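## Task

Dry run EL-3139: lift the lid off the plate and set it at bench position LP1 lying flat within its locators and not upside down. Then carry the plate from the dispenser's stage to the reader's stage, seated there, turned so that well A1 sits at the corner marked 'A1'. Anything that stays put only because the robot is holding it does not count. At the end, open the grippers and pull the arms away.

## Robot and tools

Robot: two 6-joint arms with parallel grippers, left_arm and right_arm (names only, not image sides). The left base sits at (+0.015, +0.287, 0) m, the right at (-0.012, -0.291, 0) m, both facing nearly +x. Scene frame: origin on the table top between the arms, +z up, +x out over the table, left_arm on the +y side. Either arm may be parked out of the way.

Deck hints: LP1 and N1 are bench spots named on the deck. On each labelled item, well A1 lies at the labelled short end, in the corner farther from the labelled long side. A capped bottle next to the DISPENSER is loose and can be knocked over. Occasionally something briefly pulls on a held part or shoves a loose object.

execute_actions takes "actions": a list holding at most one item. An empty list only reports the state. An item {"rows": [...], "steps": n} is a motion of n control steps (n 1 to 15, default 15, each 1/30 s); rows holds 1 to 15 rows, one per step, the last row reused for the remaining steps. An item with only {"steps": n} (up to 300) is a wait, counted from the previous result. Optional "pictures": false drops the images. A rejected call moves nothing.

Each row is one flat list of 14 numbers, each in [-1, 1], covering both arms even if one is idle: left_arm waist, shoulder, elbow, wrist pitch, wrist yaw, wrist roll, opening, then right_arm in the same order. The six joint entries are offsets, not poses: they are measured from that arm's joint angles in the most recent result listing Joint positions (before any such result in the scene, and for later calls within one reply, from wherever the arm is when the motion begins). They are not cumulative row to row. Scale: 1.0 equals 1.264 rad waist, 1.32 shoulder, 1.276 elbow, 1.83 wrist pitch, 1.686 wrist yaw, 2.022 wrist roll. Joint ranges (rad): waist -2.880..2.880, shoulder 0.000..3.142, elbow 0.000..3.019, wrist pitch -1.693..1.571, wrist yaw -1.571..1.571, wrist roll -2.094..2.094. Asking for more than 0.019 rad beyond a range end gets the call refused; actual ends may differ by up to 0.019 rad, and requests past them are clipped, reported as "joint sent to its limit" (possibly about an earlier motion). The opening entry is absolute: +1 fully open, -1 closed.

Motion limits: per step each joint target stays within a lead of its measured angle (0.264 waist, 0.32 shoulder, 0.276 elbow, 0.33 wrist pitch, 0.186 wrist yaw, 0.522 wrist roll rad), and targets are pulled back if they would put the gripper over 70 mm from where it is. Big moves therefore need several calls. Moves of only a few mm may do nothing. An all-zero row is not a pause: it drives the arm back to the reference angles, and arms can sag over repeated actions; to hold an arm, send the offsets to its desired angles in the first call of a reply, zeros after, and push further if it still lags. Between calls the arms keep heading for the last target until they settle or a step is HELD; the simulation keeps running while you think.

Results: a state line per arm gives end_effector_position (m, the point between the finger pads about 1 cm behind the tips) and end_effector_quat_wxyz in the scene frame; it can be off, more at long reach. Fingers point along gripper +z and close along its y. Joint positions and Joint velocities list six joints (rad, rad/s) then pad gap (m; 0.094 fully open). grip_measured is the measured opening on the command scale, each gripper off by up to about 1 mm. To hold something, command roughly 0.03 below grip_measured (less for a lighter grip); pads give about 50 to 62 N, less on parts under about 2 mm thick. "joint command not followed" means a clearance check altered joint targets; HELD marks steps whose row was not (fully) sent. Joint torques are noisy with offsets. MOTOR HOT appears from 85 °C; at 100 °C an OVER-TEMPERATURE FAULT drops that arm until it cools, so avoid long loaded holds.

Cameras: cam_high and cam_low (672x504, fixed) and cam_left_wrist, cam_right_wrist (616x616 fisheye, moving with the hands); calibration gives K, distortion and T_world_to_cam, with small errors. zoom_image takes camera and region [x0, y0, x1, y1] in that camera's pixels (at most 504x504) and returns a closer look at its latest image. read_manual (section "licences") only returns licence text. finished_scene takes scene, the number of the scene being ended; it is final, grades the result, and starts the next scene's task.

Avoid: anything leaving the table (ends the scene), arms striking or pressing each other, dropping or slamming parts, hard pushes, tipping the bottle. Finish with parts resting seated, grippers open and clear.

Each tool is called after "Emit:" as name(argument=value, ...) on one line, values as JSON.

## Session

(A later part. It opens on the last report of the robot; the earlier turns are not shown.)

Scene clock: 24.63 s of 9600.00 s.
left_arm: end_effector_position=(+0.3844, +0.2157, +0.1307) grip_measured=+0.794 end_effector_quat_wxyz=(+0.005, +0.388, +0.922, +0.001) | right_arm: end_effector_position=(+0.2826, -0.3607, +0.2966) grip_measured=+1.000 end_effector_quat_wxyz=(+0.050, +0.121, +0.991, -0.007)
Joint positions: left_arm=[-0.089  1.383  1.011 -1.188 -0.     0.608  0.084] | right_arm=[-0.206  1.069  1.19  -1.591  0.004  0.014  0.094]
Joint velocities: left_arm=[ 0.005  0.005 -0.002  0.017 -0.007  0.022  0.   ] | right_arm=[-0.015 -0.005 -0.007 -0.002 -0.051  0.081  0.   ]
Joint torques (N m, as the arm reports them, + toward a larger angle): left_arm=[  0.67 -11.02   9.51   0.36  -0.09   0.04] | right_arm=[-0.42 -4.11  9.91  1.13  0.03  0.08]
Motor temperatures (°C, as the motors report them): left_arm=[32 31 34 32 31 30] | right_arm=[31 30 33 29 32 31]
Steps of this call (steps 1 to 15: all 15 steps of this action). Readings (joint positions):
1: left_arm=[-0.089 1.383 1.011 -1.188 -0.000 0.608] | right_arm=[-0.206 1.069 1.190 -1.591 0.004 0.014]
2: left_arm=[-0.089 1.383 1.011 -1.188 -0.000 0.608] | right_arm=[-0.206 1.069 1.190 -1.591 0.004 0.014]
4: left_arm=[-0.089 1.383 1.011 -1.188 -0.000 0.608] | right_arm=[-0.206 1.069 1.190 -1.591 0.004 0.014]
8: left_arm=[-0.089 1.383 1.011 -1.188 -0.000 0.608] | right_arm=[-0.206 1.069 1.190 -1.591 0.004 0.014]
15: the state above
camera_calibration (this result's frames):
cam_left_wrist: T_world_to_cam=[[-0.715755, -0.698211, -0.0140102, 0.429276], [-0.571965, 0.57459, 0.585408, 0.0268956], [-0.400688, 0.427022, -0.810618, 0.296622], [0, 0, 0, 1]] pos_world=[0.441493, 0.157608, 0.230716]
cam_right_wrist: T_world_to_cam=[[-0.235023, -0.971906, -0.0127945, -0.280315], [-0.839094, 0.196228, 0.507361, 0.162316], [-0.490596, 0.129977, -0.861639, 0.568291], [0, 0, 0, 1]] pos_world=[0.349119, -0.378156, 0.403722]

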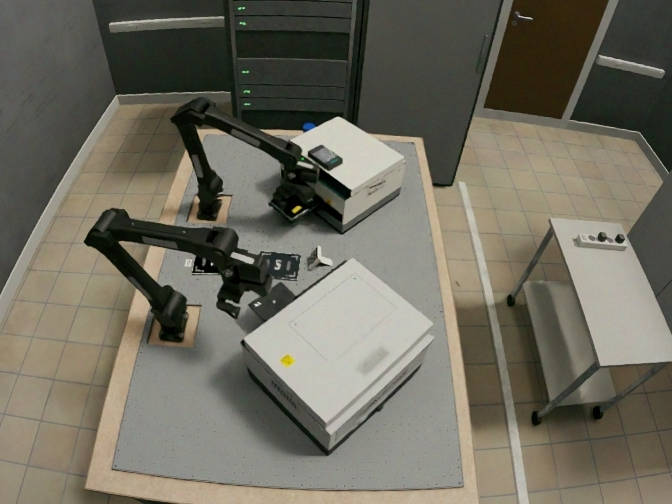

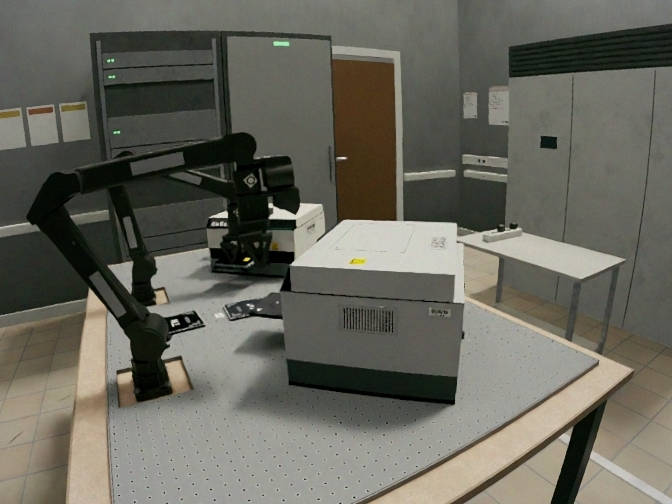

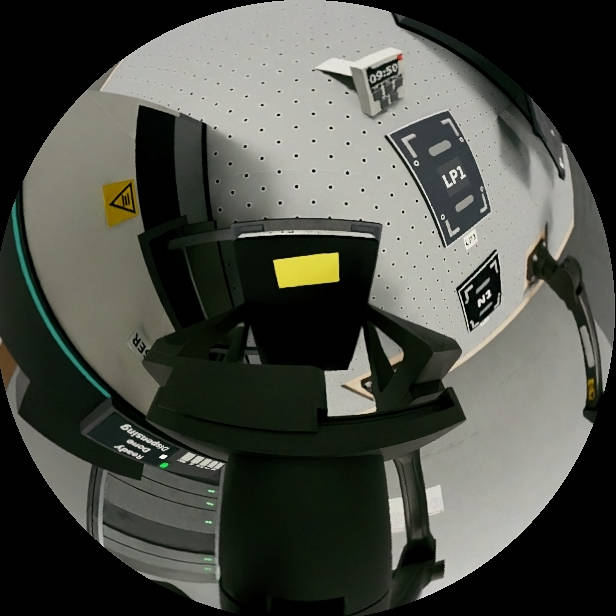

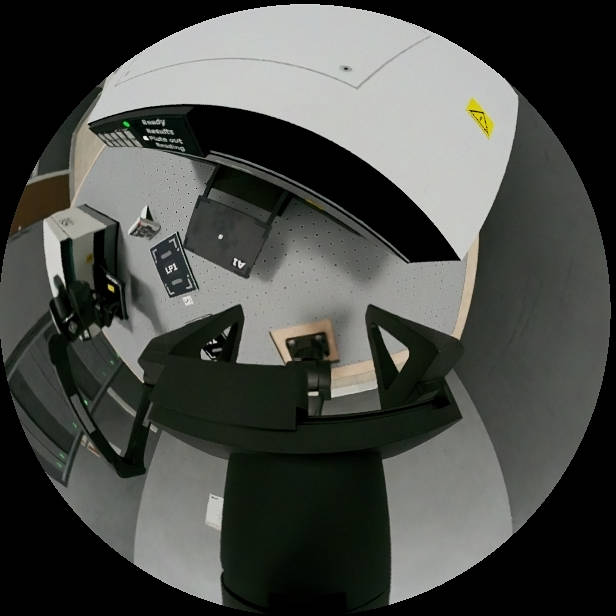

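Emit:
execute_actions(actions=[{"rows":[[0,0,0.01,0,0,0,0.764,0,0,0,0,0,0,1],[0,-0.003,0.03,-0.005,0,0,0.764,0,0,0,0,0,0,1],[0,-0.006,0.045,-0.015,0,0,0.764,0,0,0,0,0,0,1],[0,-0.009,0.06,-0.03,0,0,0.764,0,0,0,0,0,0,1],[0,-0.012,0.075,-0.045,0,0,0.764,0,0,0,0,0,0,1],[0,-0.015,0.09,-0.06,0,0,0.764,0,0,0,0,0,0,1],[0,-0.018,0.105,-0.075,0,0,0.764,0,0,0,0,0,0,1],[0,-0.021,0.12,-0.09,0,0,0.764,0,0,0,0,0,0,1],[0,-0.024,0.14,-0.103,0,0,0.764,0,0,0,0,0,0,1]]}])

Emit:
zoom_image(camera="cam_left_wrist", region=[190,60,500,360])

Scene clock: 26.33 s of 9600.00 s.
left_arm: end_effector_position=(+0.3905, +0.2142, +0.1866) grip_measured=+0.782 end_effector_quat_wxyz=(-0.002, +0.388, +0.922, -0.001) | right_arm: end_effector_position=(+0.2826, -0.3607, +0.2966) grip_measured=+1.000 end_effector_quat_wxyz=(+0.050, +0.121, +0.991, -0.007)
Joint positions: left_arm=[-0.089  1.365  1.147 -1.357  0.002  0.608  0.084] | right_arm=[-0.206  1.069  1.19  -1.591  0.004  0.014  0.094]
Joint velocities: left_arm=[-0.005 -0.093 -0.007 -0.042  0.051 -0.022  0.   ] | right_arm=[-0.024  0.005  0.007  0.002 -0.081 -0.007  0.   ]
Joint torques (N m, as the arm reports them, + toward a larger angle): left_arm=[  2.33 -11.48  12.94  -0.51  -0.13   0.07] | right_arm=[-0.35 -4.12  9.91  1.13  0.03  0.08]
Motor temperatures (°C, as the motors report them): left_arm=[32 31 34 32 31 30] | right_arm=[31 30 33 29 32 31]
Steps of this call (steps 1 to 15: the robot went on to your last target; steps 16 to 36: nothing new was sent; steps 37 to 51: all 15 steps of this action). Readings (joint positions):
37: left_arm=[-0.089 1.383 1.011 -1.188 -0.000 0.608] | right_arm=[-0.206 1.069 1.190 -1.591 0.004 0.014]
38: left_arm=[-0.089 1.383 1.011 -1.188 -0.000 0.608] | right_arm=[-0.206 1.069 1.190 -1.591 0.004 0.014]
40: left_arm=[-0.089 1.383 1.014 -1.198 0.000 0.608] | right_arm=[-0.206 1.069 1.190 -1.591 0.004 0.014]
44: left_arm=[-0.089 1.383 1.066 -1.283 0.002 0.608] | right_arm=[-0.206 1.069 1.190 -1.591 0.004 0.014]
51: the state above
camera_calibration (this result's frames):
cam_left_wrist: T_world_to_cam=[[-0.715896, -0.698198, -0.00349759, 0.431463], [-0.562684, 0.573967, 0.594936, -0.00672823], [-0.413376, 0.427881, -0.803765, 0.348469], [0, 0, 0, 1]] pos_world=[0.449145, 0.156005, 0.285599]
cam_right_wrist: T_world_to_cam=[[-0.235023, -0.971906, -0.0127945, -0.280315], [-0.839094, 0.196228, 0.507361, 0.162316], [-0.490596, 0.129977, -0.861639, 0.568291], [0, 0, 0, 1]] pos_world=[0.349119, -0.378156, 0.403722]

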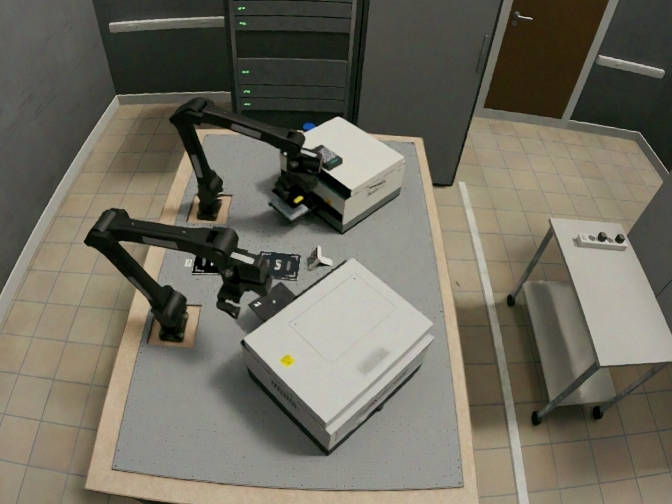

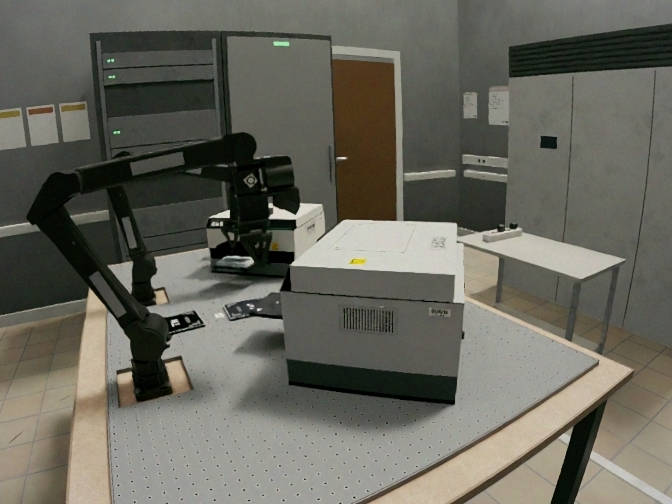

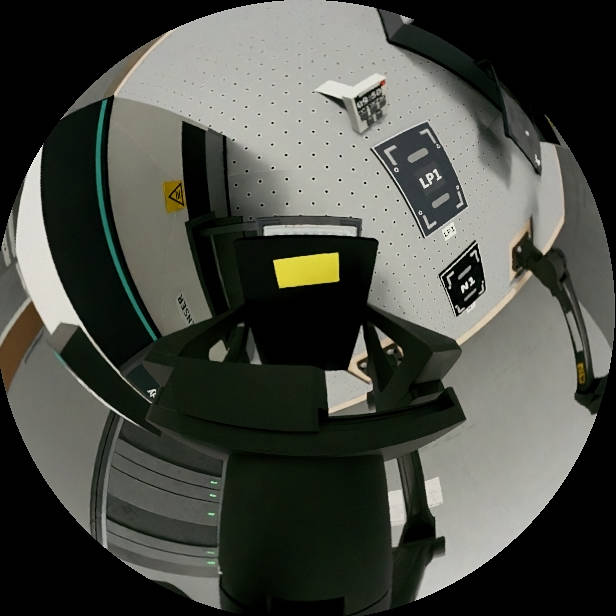

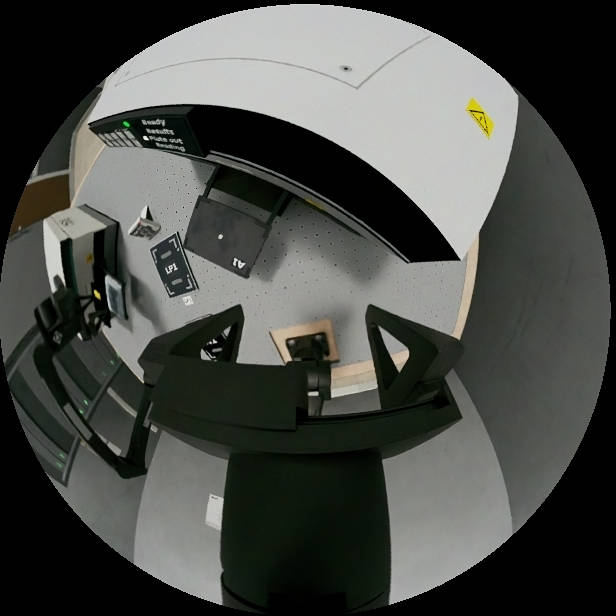

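Region (190, 60, 500, 360) of cam_left_wrist's 616x616 image, scaled by 1.626, with more detail than that image has; it fills the top 488 rows of this view, and the rest is white.

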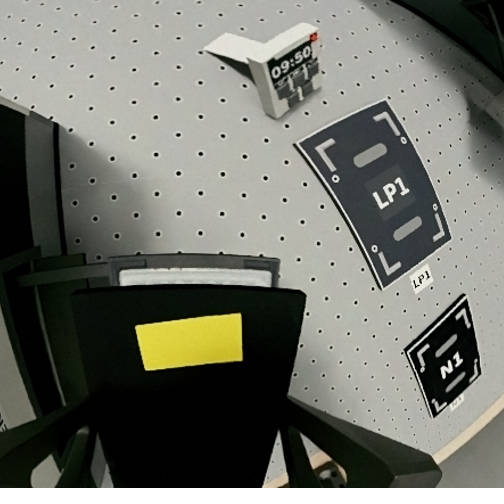

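Emit:
execute_actions(actions=[{"rows":[[-0.05,0,0.04,0,0,-0.05,0.755,0,-0.1,0,0,0,0,1],[-0.1,0.01,0.05,0,0,-0.12,0.755,0,-0.2,0,0,0,0,1],[-0.15,0.02,0.06,0,0,-0.2,0.755,0,-0.3,0,0,0,0,1],[-0.2,0.04,0.07,0.01,0,-0.27,0.755,0,-0.3,0,0,0,0,1],[-0.25,0.06,0.08,0.02,0,-0.34,0.755,0,-0.3,0,0,0,0,1],[-0.3,0.08,0.09,0.03,0,-0.41,0.755,0,-0.3,0,0,0,0,1],[-0.35,0.1,0.1,0.04,0,-0.48,0.755,0,-0.3,0,0,0,0,1],[-0.39,0.12,0.11,0.05,0,-0.55,0.755,-0.2,-0.3,0,0,0,0,1],[-0.427,0.14,0.11,0.05,0,-0.627,0.755,-0.6,-0.3,0,0,0,0,1]]}], pictures=false)

Emit:
execute_actions(actions=[{"steps":30}])

Scene clock: 31.03 s of 9600.00 s.
left_arm: end_effector_position=(+0.3369, -0.0102, +0.1474) grip_measured=+0.782 end_effector_quat_wxyz=(-0.010, +0.202, +0.979, +0.004) | right_arm: end_effector_position=(+0.1219, -0.4427, +0.3950) grip_measured=+1.000 end_effector_quat_wxyz=(+0.242, +0.400, +0.877, -0.108)
Joint positions: left_arm=[-0.642  1.545  1.232 -1.279  0.005 -0.334  0.084] | right_arm=[-0.819  0.617  1.172 -1.588  0.004  0.014  0.094]
Joint velocities: left_arm=[-0.63   0.357  0.095  0.125 -0.022 -2.088 -0.001] | right_arm=[-2.632  0.22  -0.007 -0.002  0.037 -0.066  0.   ]
Joint torques (N m, as the arm reports them, + toward a larger angle): left_arm=[  5.32 -13.97  13.33   0.42  -0.34  -0.11] | right_arm=[ 0.92  4.28 10.85  1.85  0.02  0.07]
Motor temperatures (°C, as the motors report them): left_arm=[32 31 35 32 31 30] | right_arm=[31 30 33 29 32 31]
Steps of this call (steps 1 to 15: the robot went on to your last target; steps 16 to 90: nothing new was sent; then 1.20 s passed at rest; steps 91 to 105: all 15 steps of this action). Readings (joint positions):
91: left_arm=[-0.092 1.363 1.147 -1.362 0.001 0.595] | right_arm=[-0.206 1.063 1.190 -1.591 0.004 0.014]
92: left_arm=[-0.102 1.363 1.147 -1.362 -0.001 0.559] | right_arm=[-0.206 1.048 1.185 -1.589 0.004 0.014]
94: left_arm=[-0.160 1.366 1.151 -1.362 -0.003 0.439] | right_arm=[-0.206 0.982 1.172 -1.588 0.004 0.014]
98: left_arm=[-0.348 1.406 1.174 -1.338 -0.003 0.205] | right_arm=[-0.222 0.783 1.171 -1.588 -0.002 0.014]
105: the state above

Scene clock: 32.03 s of 9600.00 s.
left_arm: end_effector_position=(+0.3399, -0.0096, +0.1425) grip_measured=+0.782 end_effector_quat_wxyz=(-0.013, +0.043, +0.999, +0.008) | right_arm: end_effector_position=(+0.1044, -0.4756, +0.3835) grip_measured=+1.000 end_effector_quat_wxyz=(+0.206, +0.472, +0.849, -0.114)
Joint positions: left_arm=[-0.637  1.559  1.234 -1.276  0.003 -0.65   0.084] | right_arm=[-0.978  0.678  1.172 -1.588  0.006  0.014  0.094]
Joint velocities: left_arm=[-0.005 -0.015 -0.002  0.012 -0.051 -0.081  0.002] | right_arm=[ 0.005  0.005  0.017 -0.002 -0.007  0.037  0.   ]
Joint torques (N m, as the arm reports them, + toward a larger angle): left_arm=[  1.93 -13.04  13.23   0.62  -0.26  -0.08] | right_arm=[ 0.66  0.48 11.05  1.75 -0.08  0.08]
Motor temperatures (°C, as the motors report them): left_arm=[32 31 35 32 31 30] | right_arm=[31 30 33 29 32 31]
Steps of this call (steps 1 to 30: the robot went on to your last target). Readings (joint positions):
1: left_arm=[-0.657 1.554 1.233 -1.277 0.005 -0.397] | right_arm=[-0.898 0.625 1.172 -1.588 0.005 0.014]
2: left_arm=[-0.663 1.558 1.233 -1.276 0.005 -0.447] | right_arm=[-0.952 0.636 1.172 -1.588 0.006 0.014]
4: left_arm=[-0.659 1.559 1.233 -1.276 0.005 -0.521] | right_arm=[-0.987 0.657 1.172 -1.588 0.007 0.014]
8: left_arm=[-0.641 1.559 1.234 -1.276 0.004 -0.598] | right_arm=[-0.979 0.678 1.172 -1.588 0.006 0.014]
30: the state above
camera_calibration (this result's frames):
cam_left_wrist: T_world_to_cam=[[-0.0885654, -0.995801, -0.0231725, 0.0255563], [-0.788163, 0.0558353, 0.612929, 0.188568], [-0.609062, 0.072548, -0.789798, 0.448908], [0, 0, 0, 1]] pos_world=[0.424298, -0.0176471, 0.23956]
cam_right_wrist: T_world_to_cam=[[-0.843728, -0.536609, -0.0131645, -0.162058], [-0.531865, 0.832458, 0.155349, 0.396691], [-0.0724031, 0.138074, -0.987772, 0.579224], [0, 0, 0, 1]] pos_world=[0.116191, -0.497166, 0.508382]

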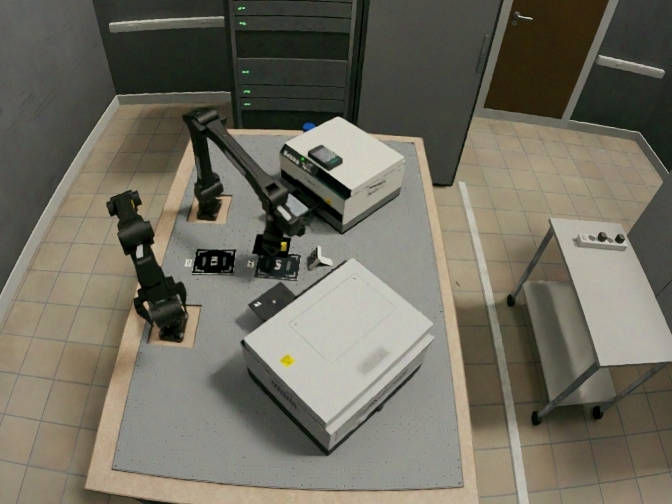

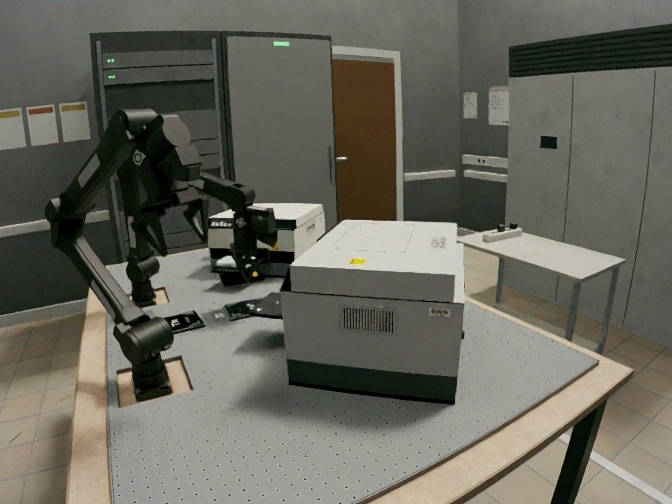

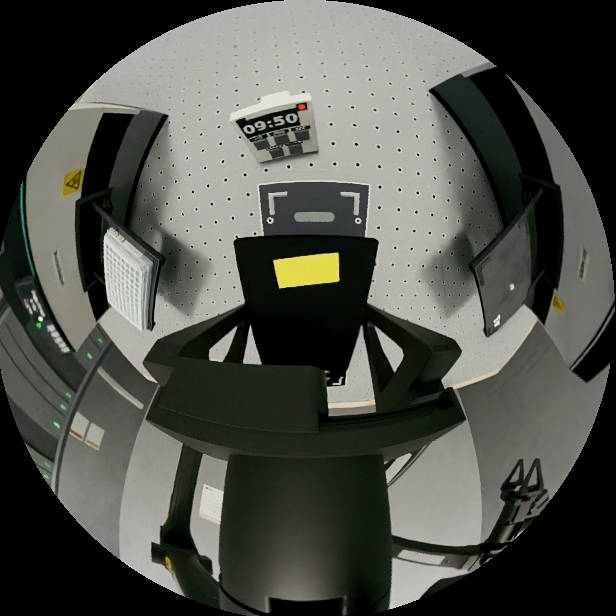

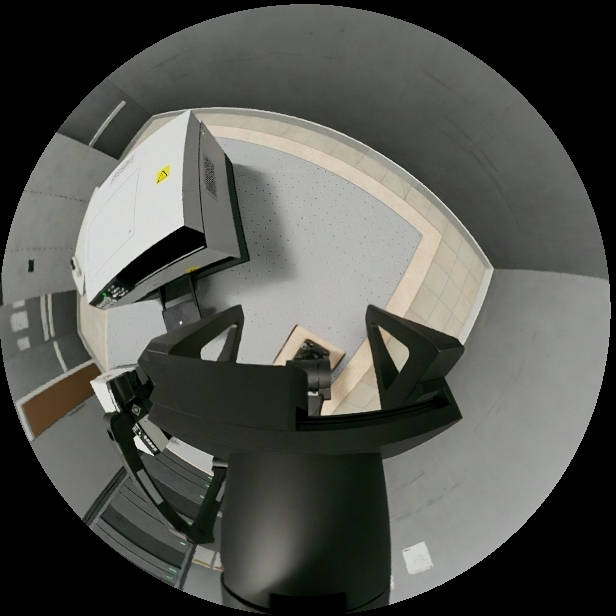

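Emit:
execute_actions(actions=[{"rows":[[0.01,0.02,0,0.03,0,0.005,0.755,0,0,0,0,0,0,1],[0.018,0.04,-0.01,0.06,0,0.01,0.755,0,0,0,0,0,0,1],[0.018,0.058,-0.02,0.085,0,0.014,0.755,0,0,0,0,0,0,1]]}], pictures=false)

Emit:
execute_actions(actions=[{"steps":10}])

Emit:
zoom_image(camera="cam_left_wrist", region=[210,150,410,310])

Scene clock: 34.37 s of 9600.00 s.
left_arm: end_effector_position=(+0.3597, -0.0214, +0.0998) grip_measured=+0.782 end_effector_quat_wxyz=(+0.002, +0.047, +0.999, -0.003) | right_arm: end_effector_position=(+0.1044, -0.4756, +0.3835) grip_measured=+1.000 end_effector_quat_wxyz=(+0.206, +0.472, +0.849, -0.114)
Joint positions: left_arm=[-0.627  1.633  1.205 -1.136  0.003 -0.632  0.084] | right_arm=[-0.978  0.678  1.172 -1.588  0.006  0.014  0.094]
Joint velocities: left_arm=[ 0.005 -0.015 -0.007  0.007 -0.007  0.022 -0.001] | right_arm=[-0.005 -0.005 -0.012 -0.002  0.037 -0.022  0.   ]
Joint torques (N m, as the arm reports them, + toward a larger angle): left_arm=[  2.69 -13.75   8.96   0.82  -0.18   0.17] | right_arm=[-0.38  0.81  9.54  1.86  0.04  0.08]
Motor temperatures (°C, as the motors report them): left_arm=[32 31 35 32 31 30] | right_arm=[31 30 33 29 32 31]
Steps of this call (steps 1 to 15: the robot went on to your last target; steps 16 to 55: nothing new was sent; steps 56 to 70: all 15 steps of this action). Readings (joint positions):
56: left_arm=[-0.637 1.559 1.234 -1.271 0.003 -0.650] | right_arm=[-0.978 0.678 1.172 -1.588 0.006 0.014]
57: left_arm=[-0.636 1.561 1.233 -1.252 0.003 -0.649] | right_arm=[-0.978 0.678 1.172 -1.588 0.006 0.014]
59: left_arm=[-0.634 1.573 1.229 -1.186 0.003 -0.643] | right_arm=[-0.978 0.678 1.172 -1.588 0.006 0.014]
63: left_arm=[-0.628 1.618 1.218 -1.138 0.003 -0.636] | right_arm=[-0.978 0.678 1.172 -1.588 0.006 0.014]
70: the state above

Scene clock: 34.70 s of 9600.00 s.
left_arm: end_effector_position=(+0.3597, -0.0214, +0.0998) grip_measured=+0.782 end_effector_quat_wxyz=(+0.002, +0.048, +0.999, -0.003) | right_arm: end_effector_position=(+0.1044, -0.4756, +0.3835) grip_measured=+1.000 end_effector_quat_wxyz=(+0.206, +0.472, +0.849, -0.114)
Joint positions: left_arm=[-0.627  1.633  1.205 -1.136  0.003 -0.632  0.084] | right_arm=[-0.978  0.678  1.172 -1.588  0.006  0.014  0.094]
Joint velocities: left_arm=[-0.015 -0.005  0.002 -0.012 -0.022  0.007 -0.   ] | right_arm=[-0.015 -0.005 -0.022  0.012  0.022  0.022  0.   ]
Joint torques (N m, as the arm reports them, + toward a larger angle): left_arm=[  2.14 -14.59   8.91   0.78  -0.23   0.08] | right_arm=[-0.4   0.83  9.55  1.86  0.04  0.08]
Motor temperatures (°C, as the motors report them): left_arm=[32 31 35 32 31 30] | right_arm=[31 30 33 29 32 31]
Steps of this call (steps 1 to 10: the robot went on to your last target). Readings (joint positions):
1: left_arm=[-0.627 1.633 1.205 -1.136 0.003 -0.632] | right_arm=[-0.978 0.678 1.172 -1.588 0.006 0.014]
2: left_arm=[-0.627 1.633 1.205 -1.136 0.003 -0.632] | right_arm=[-0.978 0.678 1.172 -1.588 0.006 0.014]
4: left_arm=[-0.627 1.633 1.205 -1.136 0.003 -0.632] | right_arm=[-0.978 0.678 1.172 -1.588 0.006 0.014]
8: left_arm=[-0.627 1.633 1.205 -1.136 0.003 -0.632] | right_arm=[-0.978 0.678 1.172 -1.588 0.006 0.014]
10: the state above
camera_calibration (this result's frames):
cam_left_wrist: T_world_to_cam=[[-0.0965927, -0.995323, -0.00112021, 0.0152439], [-0.803925, 0.0773545, 0.589678, 0.239457], [-0.586834, 0.0578592, -0.807637, 0.421673], [0, 0, 0, 1]] pos_world=[0.44143, -0.0277481, 0.199374]
cam_right_wrist: T_world_to_cam=[[-0.843728, -0.536609, -0.0131645, -0.162058], [-0.531865, 0.832458, 0.155349, 0.396691], [-0.0724031, 0.138074, -0.987772, 0.579224], [0, 0, 0, 1]] pos_world=[0.116191, -0.497166, 0.508382]

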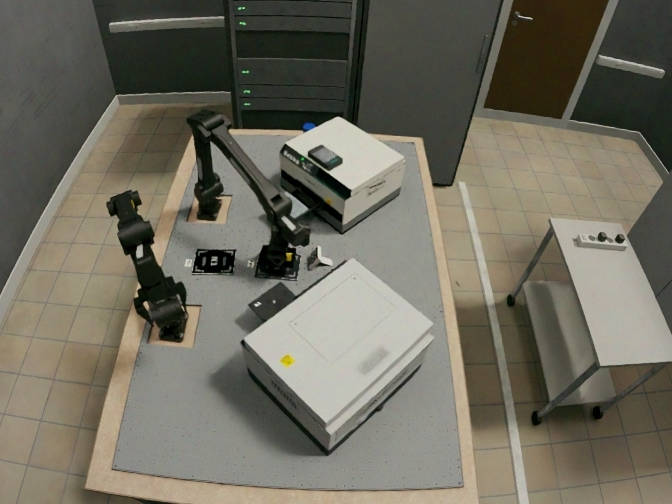

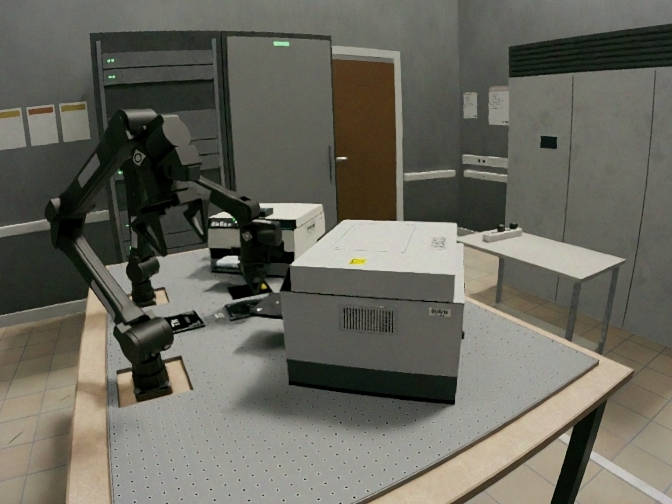

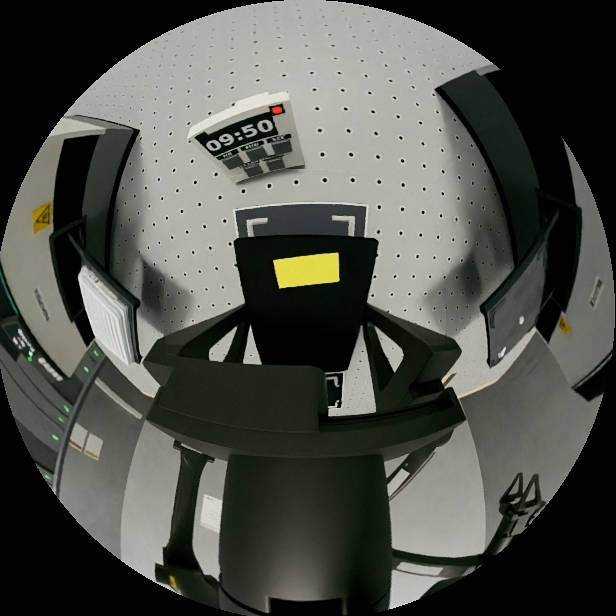

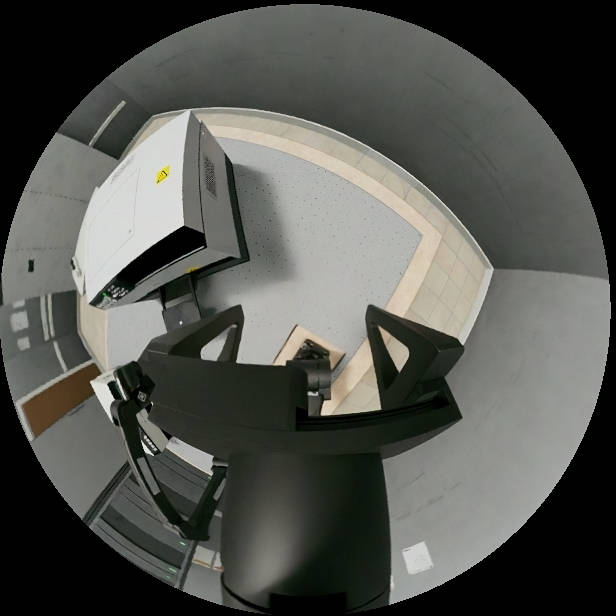

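Region (210, 150, 410, 310) of cam_left_wrist's 616x616 image, scaled by 2.520, with more detail than that image has; it fills the top 403 rows of this view, and the rest is white.

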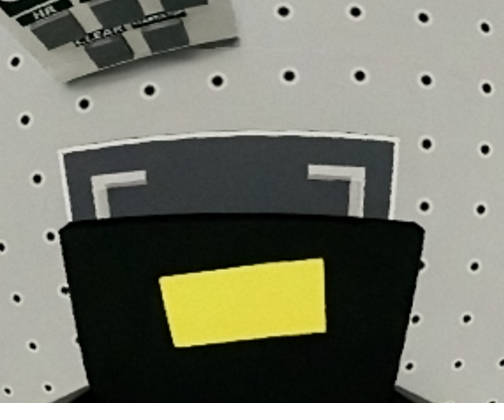

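Emit:
execute_actions(actions=[{"rows":[[0.011,0.015,-0.012,0.022,0,-0.01,0.755,0,0,0,0,0,0,1],[0.011,0.032,-0.025,0.044,0,-0.019,0.755,0,0,0,0,0,0,1]]}])

Emit:
zoom_image(camera="cam_left_wrist", region=[210,150,410,310])

Emit:
zoom_image(camera="cam_high", region=[240,230,320,290])

Scene clock: 37.20 s of 9600.00 s.
left_arm: end_effector_position=(+0.3609, -0.0225, +0.0757) grip_measured=+0.782 end_effector_quat_wxyz=(+0.002, +0.034, +0.999, -0.004) | right_arm: end_effector_position=(+0.1044, -0.4756, +0.3835) grip_measured=+1.000 end_effector_quat_wxyz=(+0.206, +0.472, +0.849, -0.114)
Joint positions: left_arm=[-0.627  1.664  1.175 -1.072  0.003 -0.659  0.084] | right_arm=[-0.978  0.678  1.172 -1.588  0.006  0.014  0.094]
Joint velocities: left_arm=[-0.015 -0.005  0.002 -0.012 -0.037 -0.022 -0.001] | right_arm=[ 0.005 -0.005 -0.012 -0.002 -0.007 -0.007  0.   ]
Joint torques (N m, as the arm reports them, + toward a larger angle): left_arm=[  2.41 -12.68   8.5    0.92  -0.21  -0.09] | right_arm=[-0.43  0.83  9.55  1.86  0.03  0.08]
Motor temperatures (°C, as the motors report them): left_arm=[32 31 35 32 31 30] | right_arm=[31 30 33 29 32 31]
Steps of this call (steps 1 to 15: the robot went on to your last target; steps 16 to 60: nothing new was sent; steps 61 to 75: all 15 steps of this action). Readings (joint positions):
61: left_arm=[-0.627 1.633 1.204 -1.132 0.003 -0.633] | right_arm=[-0.978 0.678 1.172 -1.588 0.006 0.014]
62: left_arm=[-0.627 1.634 1.200 -1.118 0.003 -0.637] | right_arm=[-0.978 0.678 1.172 -1.588 0.006 0.014]
64: left_arm=[-0.627 1.638 1.189 -1.087 0.003 -0.645] | right_arm=[-0.978 0.678 1.172 -1.588 0.006 0.014]
68: left_arm=[-0.627 1.659 1.178 -1.074 0.003 -0.654] | right_arm=[-0.978 0.678 1.172 -1.588 0.006 0.014]
75: the state above
camera_calibration (this result's frames):
cam_left_wrist: T_world_to_cam=[[-0.0696028, -0.997575, 0.000371093, 0.00436301], [-0.806625, 0.0564987, 0.588357, 0.255362], [-0.586951, 0.040652, -0.808601, 0.402653], [0, 0, 0, 1]] pos_world=[0.442622, -0.0264438, 0.175341]
cam_right_wrist: T_world_to_cam=[[-0.843728, -0.536609, -0.0131645, -0.162058], [-0.531865, 0.832458, 0.155349, 0.396691], [-0.0724031, 0.138074, -0.987772, 0.579224], [0, 0, 0, 1]] pos_world=[0.116191, -0.497166, 0.508382]

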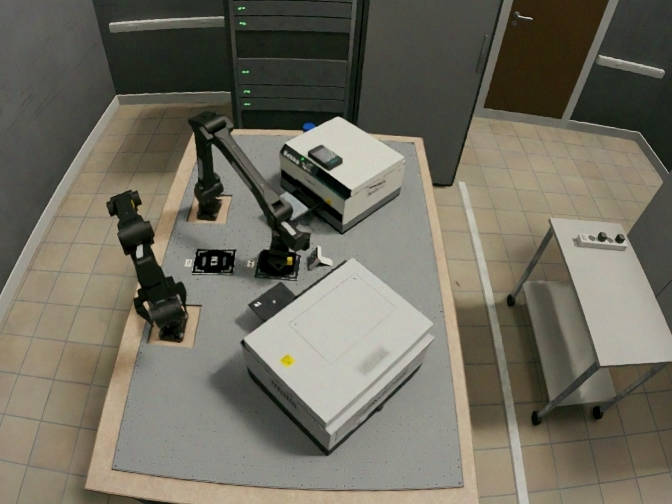

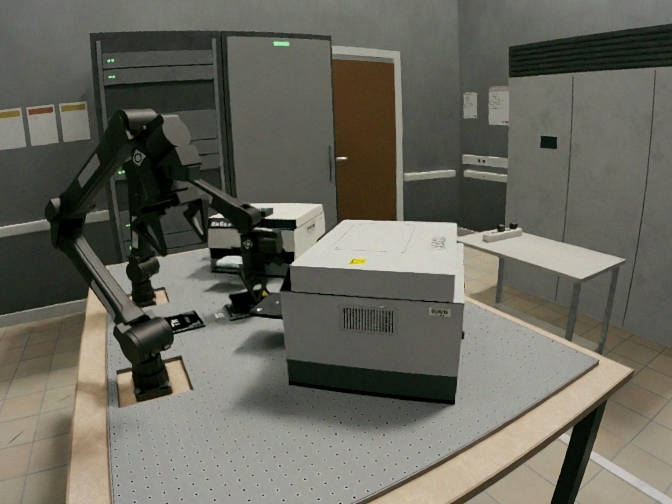

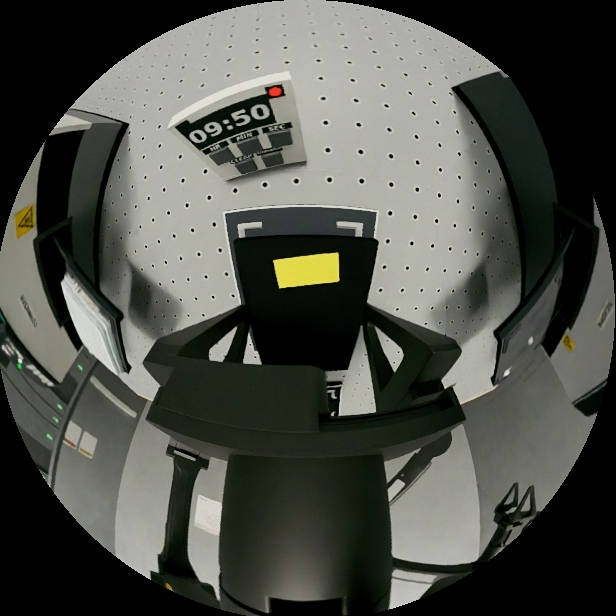

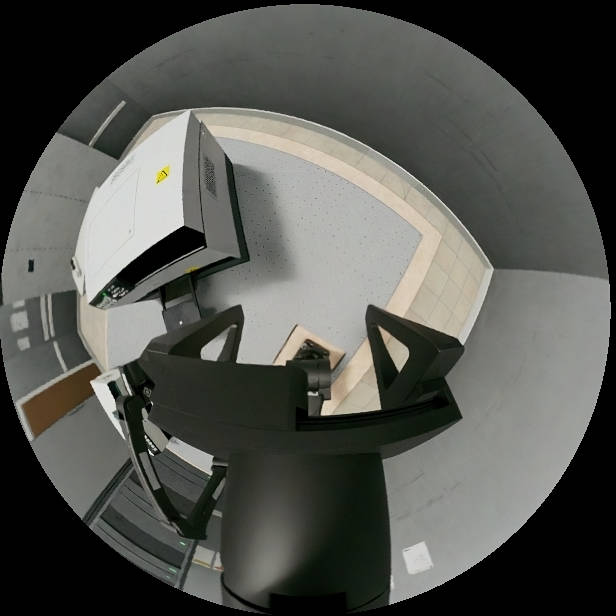

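Region (210, 150, 410, 310) of cam_left_wrist's 616x616 image, scaled by 2.520, with more detail than that image has; it fills the top 403 rows of this view, and the rest is white.

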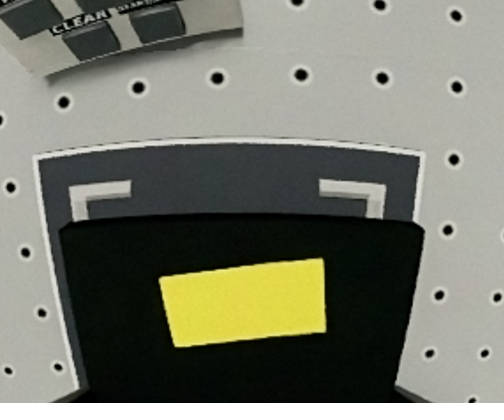

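Region (240, 230, 320, 290) of cam_high's 672x504 image, scaled by 6.300, with more detail than that image has; it fills the top 378 rows of this view, and the rest is white.

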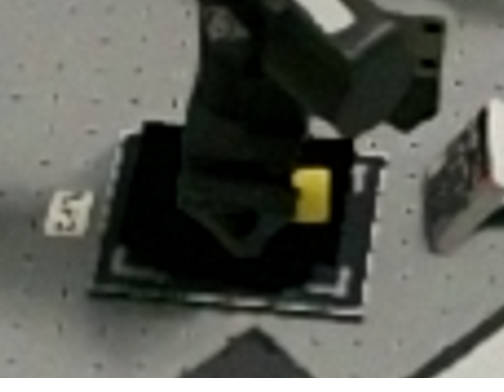

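Emit:
execute_actions(actions=[{"rows":[[0.018,0.02,-0.018,0.025,0,0.009,0.755,0,0,0,0,0,0,1]]}])

Emit:
zoom_image(camera="cam_left_wrist", region=[210,150,410,310])

Emit:
zoom_image(camera="cam_high", region=[240,230,320,290])

Scene clock: 39.13 s of 9600.00 s.
left_arm: end_effector_position=(+0.3624, -0.0177, +0.0646) grip_measured=+0.782 end_effector_quat_wxyz=(+0.002, +0.033, +0.999, -0.004) | right_arm: end_effector_position=(+0.1044, -0.4756, +0.3835) grip_measured=+1.000 end_effector_quat_wxyz=(+0.206, +0.472, +0.849, -0.114)
Joint positions: left_arm=[-0.617  1.674  1.154 -1.043  0.003 -0.651  0.084] | right_arm=[-0.978  0.678  1.172 -1.588  0.006  0.014  0.094]
Joint velocities: left_arm=[-0.005 -0.005 -0.002  0.017  0.066  0.007 -0.   ] | right_arm=[ 0.005 -0.015  0.002 -0.012  0.022  0.007  0.   ]
Joint torques (N m, as the arm reports them, + toward a larger angle): left_arm=[  1.11 -12.7    8.1    0.92  -0.16   0.09] | right_arm=[-0.37  0.84  9.55  1.87  0.03  0.08]
Motor temperatures (°C, as the motors report them): left_arm=[32 31 35 32 31 30] | right_arm=[31 30 33 29 32 31]
Steps of this call (steps 1 to 15: the robot went on to your last target; steps 16 to 43: nothing new was sent; steps 44 to 58: all 15 steps of this action). Readings (joint positions):
44: left_arm=[-0.626 1.664 1.172 -1.067 0.003 -0.659] | right_arm=[-0.978 0.678 1.172 -1.588 0.006 0.014]
45: left_arm=[-0.626 1.664 1.168 -1.057 0.003 -0.657] | right_arm=[-0.978 0.678 1.172 -1.588 0.006 0.014]
47: left_arm=[-0.623 1.667 1.161 -1.047 0.003 -0.655] | right_arm=[-0.978 0.678 1.172 -1.588 0.006 0.014]
51: left_arm=[-0.617 1.673 1.155 -1.044 0.003 -0.652] | right_arm=[-0.978 0.678 1.172 -1.588 0.006 0.014]
58: the state above
camera_calibration (this result's frames):
cam_left_wrist: T_world_to_cam=[[-0.067319, -0.997731, -0.000129978, 0.00847711], [-0.806451, 0.0543362, 0.588799, 0.262693], [-0.587456, 0.0397422, -0.808279, 0.394483], [0, 0, 0, 1]] pos_world=[0.444161, -0.0214935, 0.16418]
cam_right_wrist: T_world_to_cam=[[-0.843728, -0.536609, -0.0131645, -0.162058], [-0.531865, 0.832458, 0.155349, 0.396691], [-0.0724031, 0.138074, -0.987772, 0.579224], [0, 0, 0, 1]] pos_world=[0.116191, -0.497166, 0.508382]

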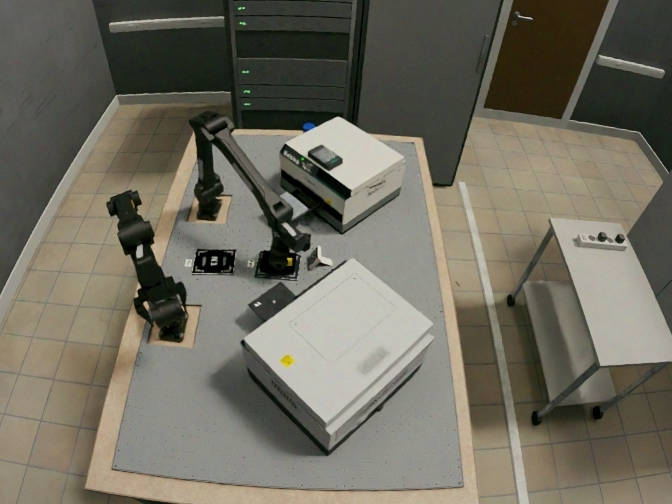

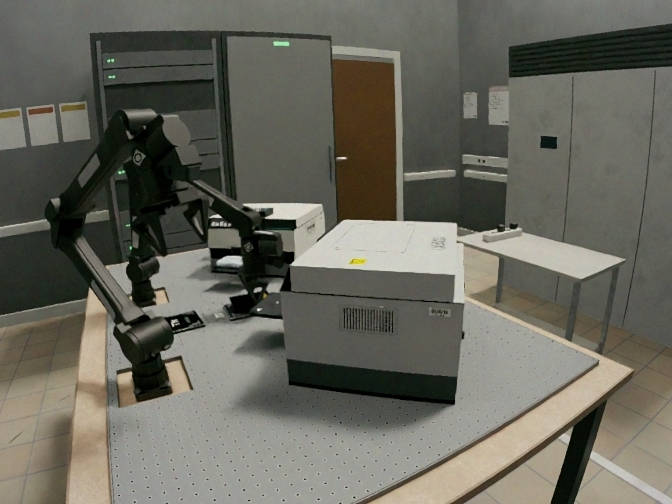

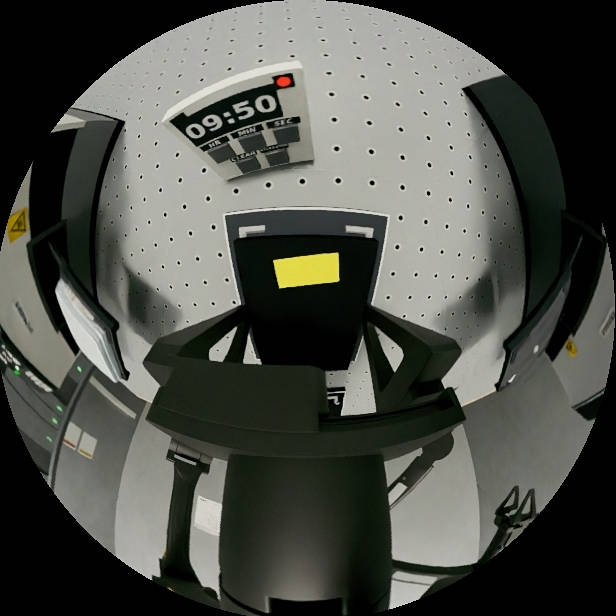

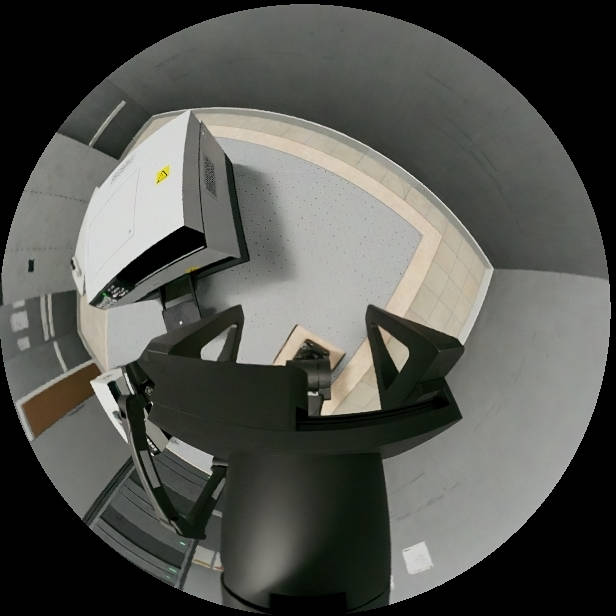

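Region (210, 150, 410, 310) of cam_left_wrist's 616x616 image, scaled by 2.520, with more detail than that image has; it fills the top 403 rows of this view, and the rest is white.

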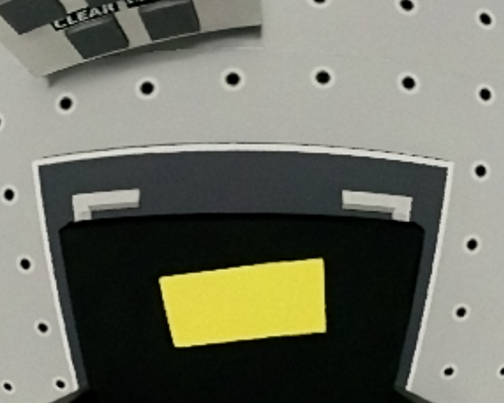

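Region (240, 230, 320, 290) of cam_high's 672x504 image, scaled by 6.300, with more detail than that image has; it fills the top 378 rows of this view, and the rest is white.

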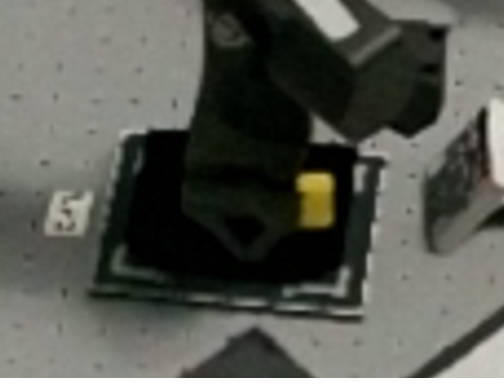

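Emit:
execute_actions(actions=[{"rows":[[0.008,0.024,-0.014,0.023,0,0,0.755,0,0,0,0,0,0,1]]}])

Emit:
zoom_image(camera="cam_left_wrist", region=[210,150,410,310])

Emit:
zoom_image(camera="cam_high", region=[240,230,320,290])

Scene clock: 40.60 s of 9600.00 s.
left_arm: end_effector_position=(+0.3616, -0.0169, +0.0531) grip_measured=+0.782 end_effector_quat_wxyz=(+0.001, +0.033, +0.999, -0.003) | right_arm: end_effector_position=(+0.1044, -0.4756, +0.3835) grip_measured=+1.000 end_effector_quat_wxyz=(+0.206, +0.472, +0.849, -0.114)
Joint positions: left_arm=[-0.617  1.69   1.14  -1.017  0.003 -0.651  0.084] | right_arm=[-0.978  0.678  1.172 -1.588  0.006  0.014  0.094]
Joint velocities: left_arm=[ 0.005 -0.015 -0.007  0.017  0.007 -0.022 -0.   ] | right_arm=[ 0.005 -0.015 -0.007 -0.002  0.081 -0.037  0.   ]
Joint torques (N m, as the arm reports them, + toward a larger angle): left_arm=[  2.48 -12.59   7.98   0.81  -0.16  -0.07] | right_arm=[-0.41  0.82  9.55  1.86  0.03  0.08]
Motor temperatures (°C, as the motors report them): left_arm=[32 31 35 32 31 30] | right_arm=[31 30 33 29 32 31]
Steps of this call (steps 1 to 15: the robot went on to your last target; steps 16 to 29: nothing new was sent; steps 30 to 44: all 15 steps of this action). Readings (joint positions):
30: left_arm=[-0.617 1.675 1.153 -1.039 0.003 -0.651] | right_arm=[-0.978 0.678 1.172 -1.588 0.006 0.014]
31: left_arm=[-0.617 1.675 1.150 -1.030 0.003 -0.651] | right_arm=[-0.978 0.678 1.172 -1.588 0.006 0.014]
33: left_arm=[-0.617 1.679 1.146 -1.021 0.003 -0.651] | right_arm=[-0.978 0.678 1.172 -1.588 0.006 0.014]
37: left_arm=[-0.617 1.688 1.141 -1.018 0.003 -0.651] | right_arm=[-0.978 0.678 1.172 -1.588 0.006 0.014]
44: the state above
camera_calibration (this result's frames):
cam_left_wrist: T_world_to_cam=[[-0.0677032, -0.997703, -0.00243834, 0.0094046], [-0.804735, 0.0531637, 0.591248, 0.267959], [-0.58976, 0.0419916, -0.806486, 0.385482], [0, 0, 0, 1]] pos_world=[0.443615, -0.0210497, 0.152479]
cam_right_wrist: T_world_to_cam=[[-0.843728, -0.536609, -0.0131645, -0.162058], [-0.531865, 0.832458, 0.155349, 0.396691], [-0.0724031, 0.138074, -0.987772, 0.579224], [0, 0, 0, 1]] pos_world=[0.116191, -0.497166, 0.508382]

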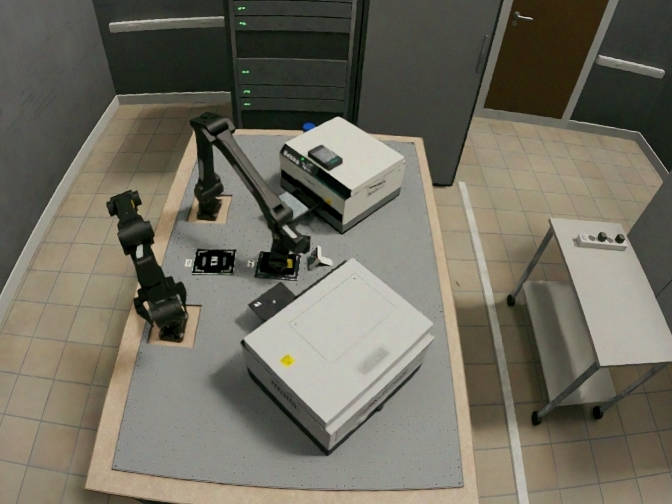

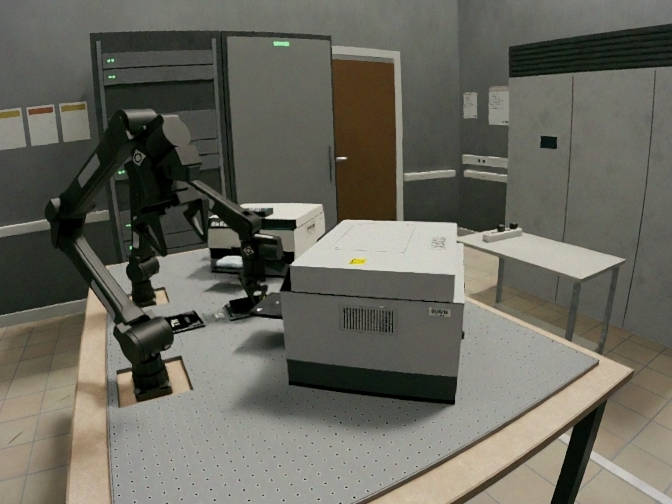

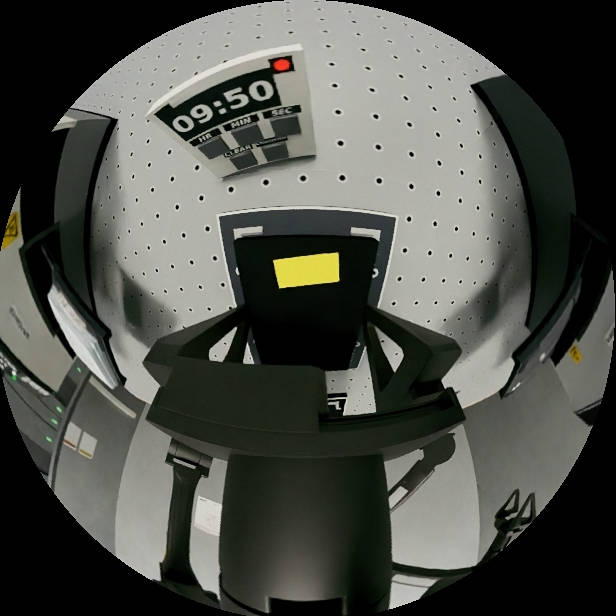

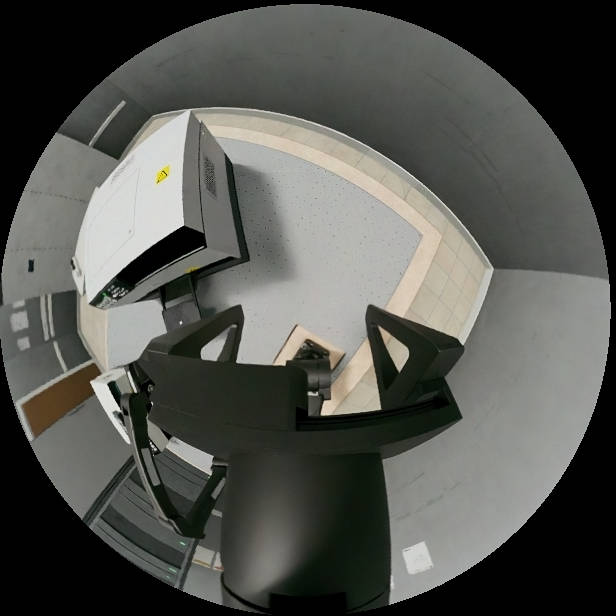

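Region (210, 150, 410, 310) of cam_left_wrist's 616x616 image, scaled by 2.520, with more detail than that image has; it fills the top 403 rows of this view, and the rest is white.

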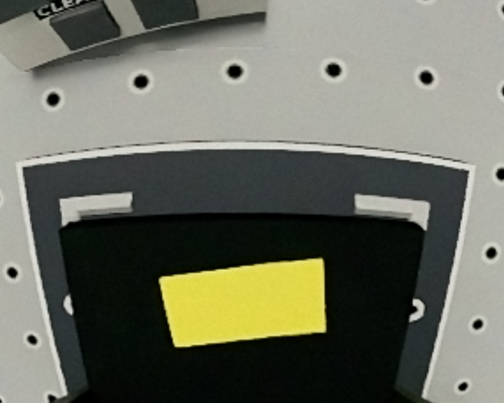

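Region (240, 230, 320, 290) of cam_high's 672x504 image, scaled by 6.300, with more detail than that image has; it fills the top 378 rows of this view, and the rest is white.

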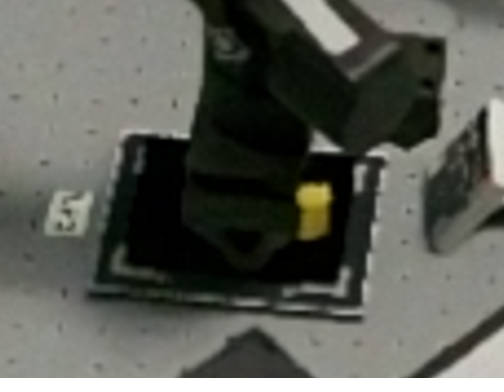

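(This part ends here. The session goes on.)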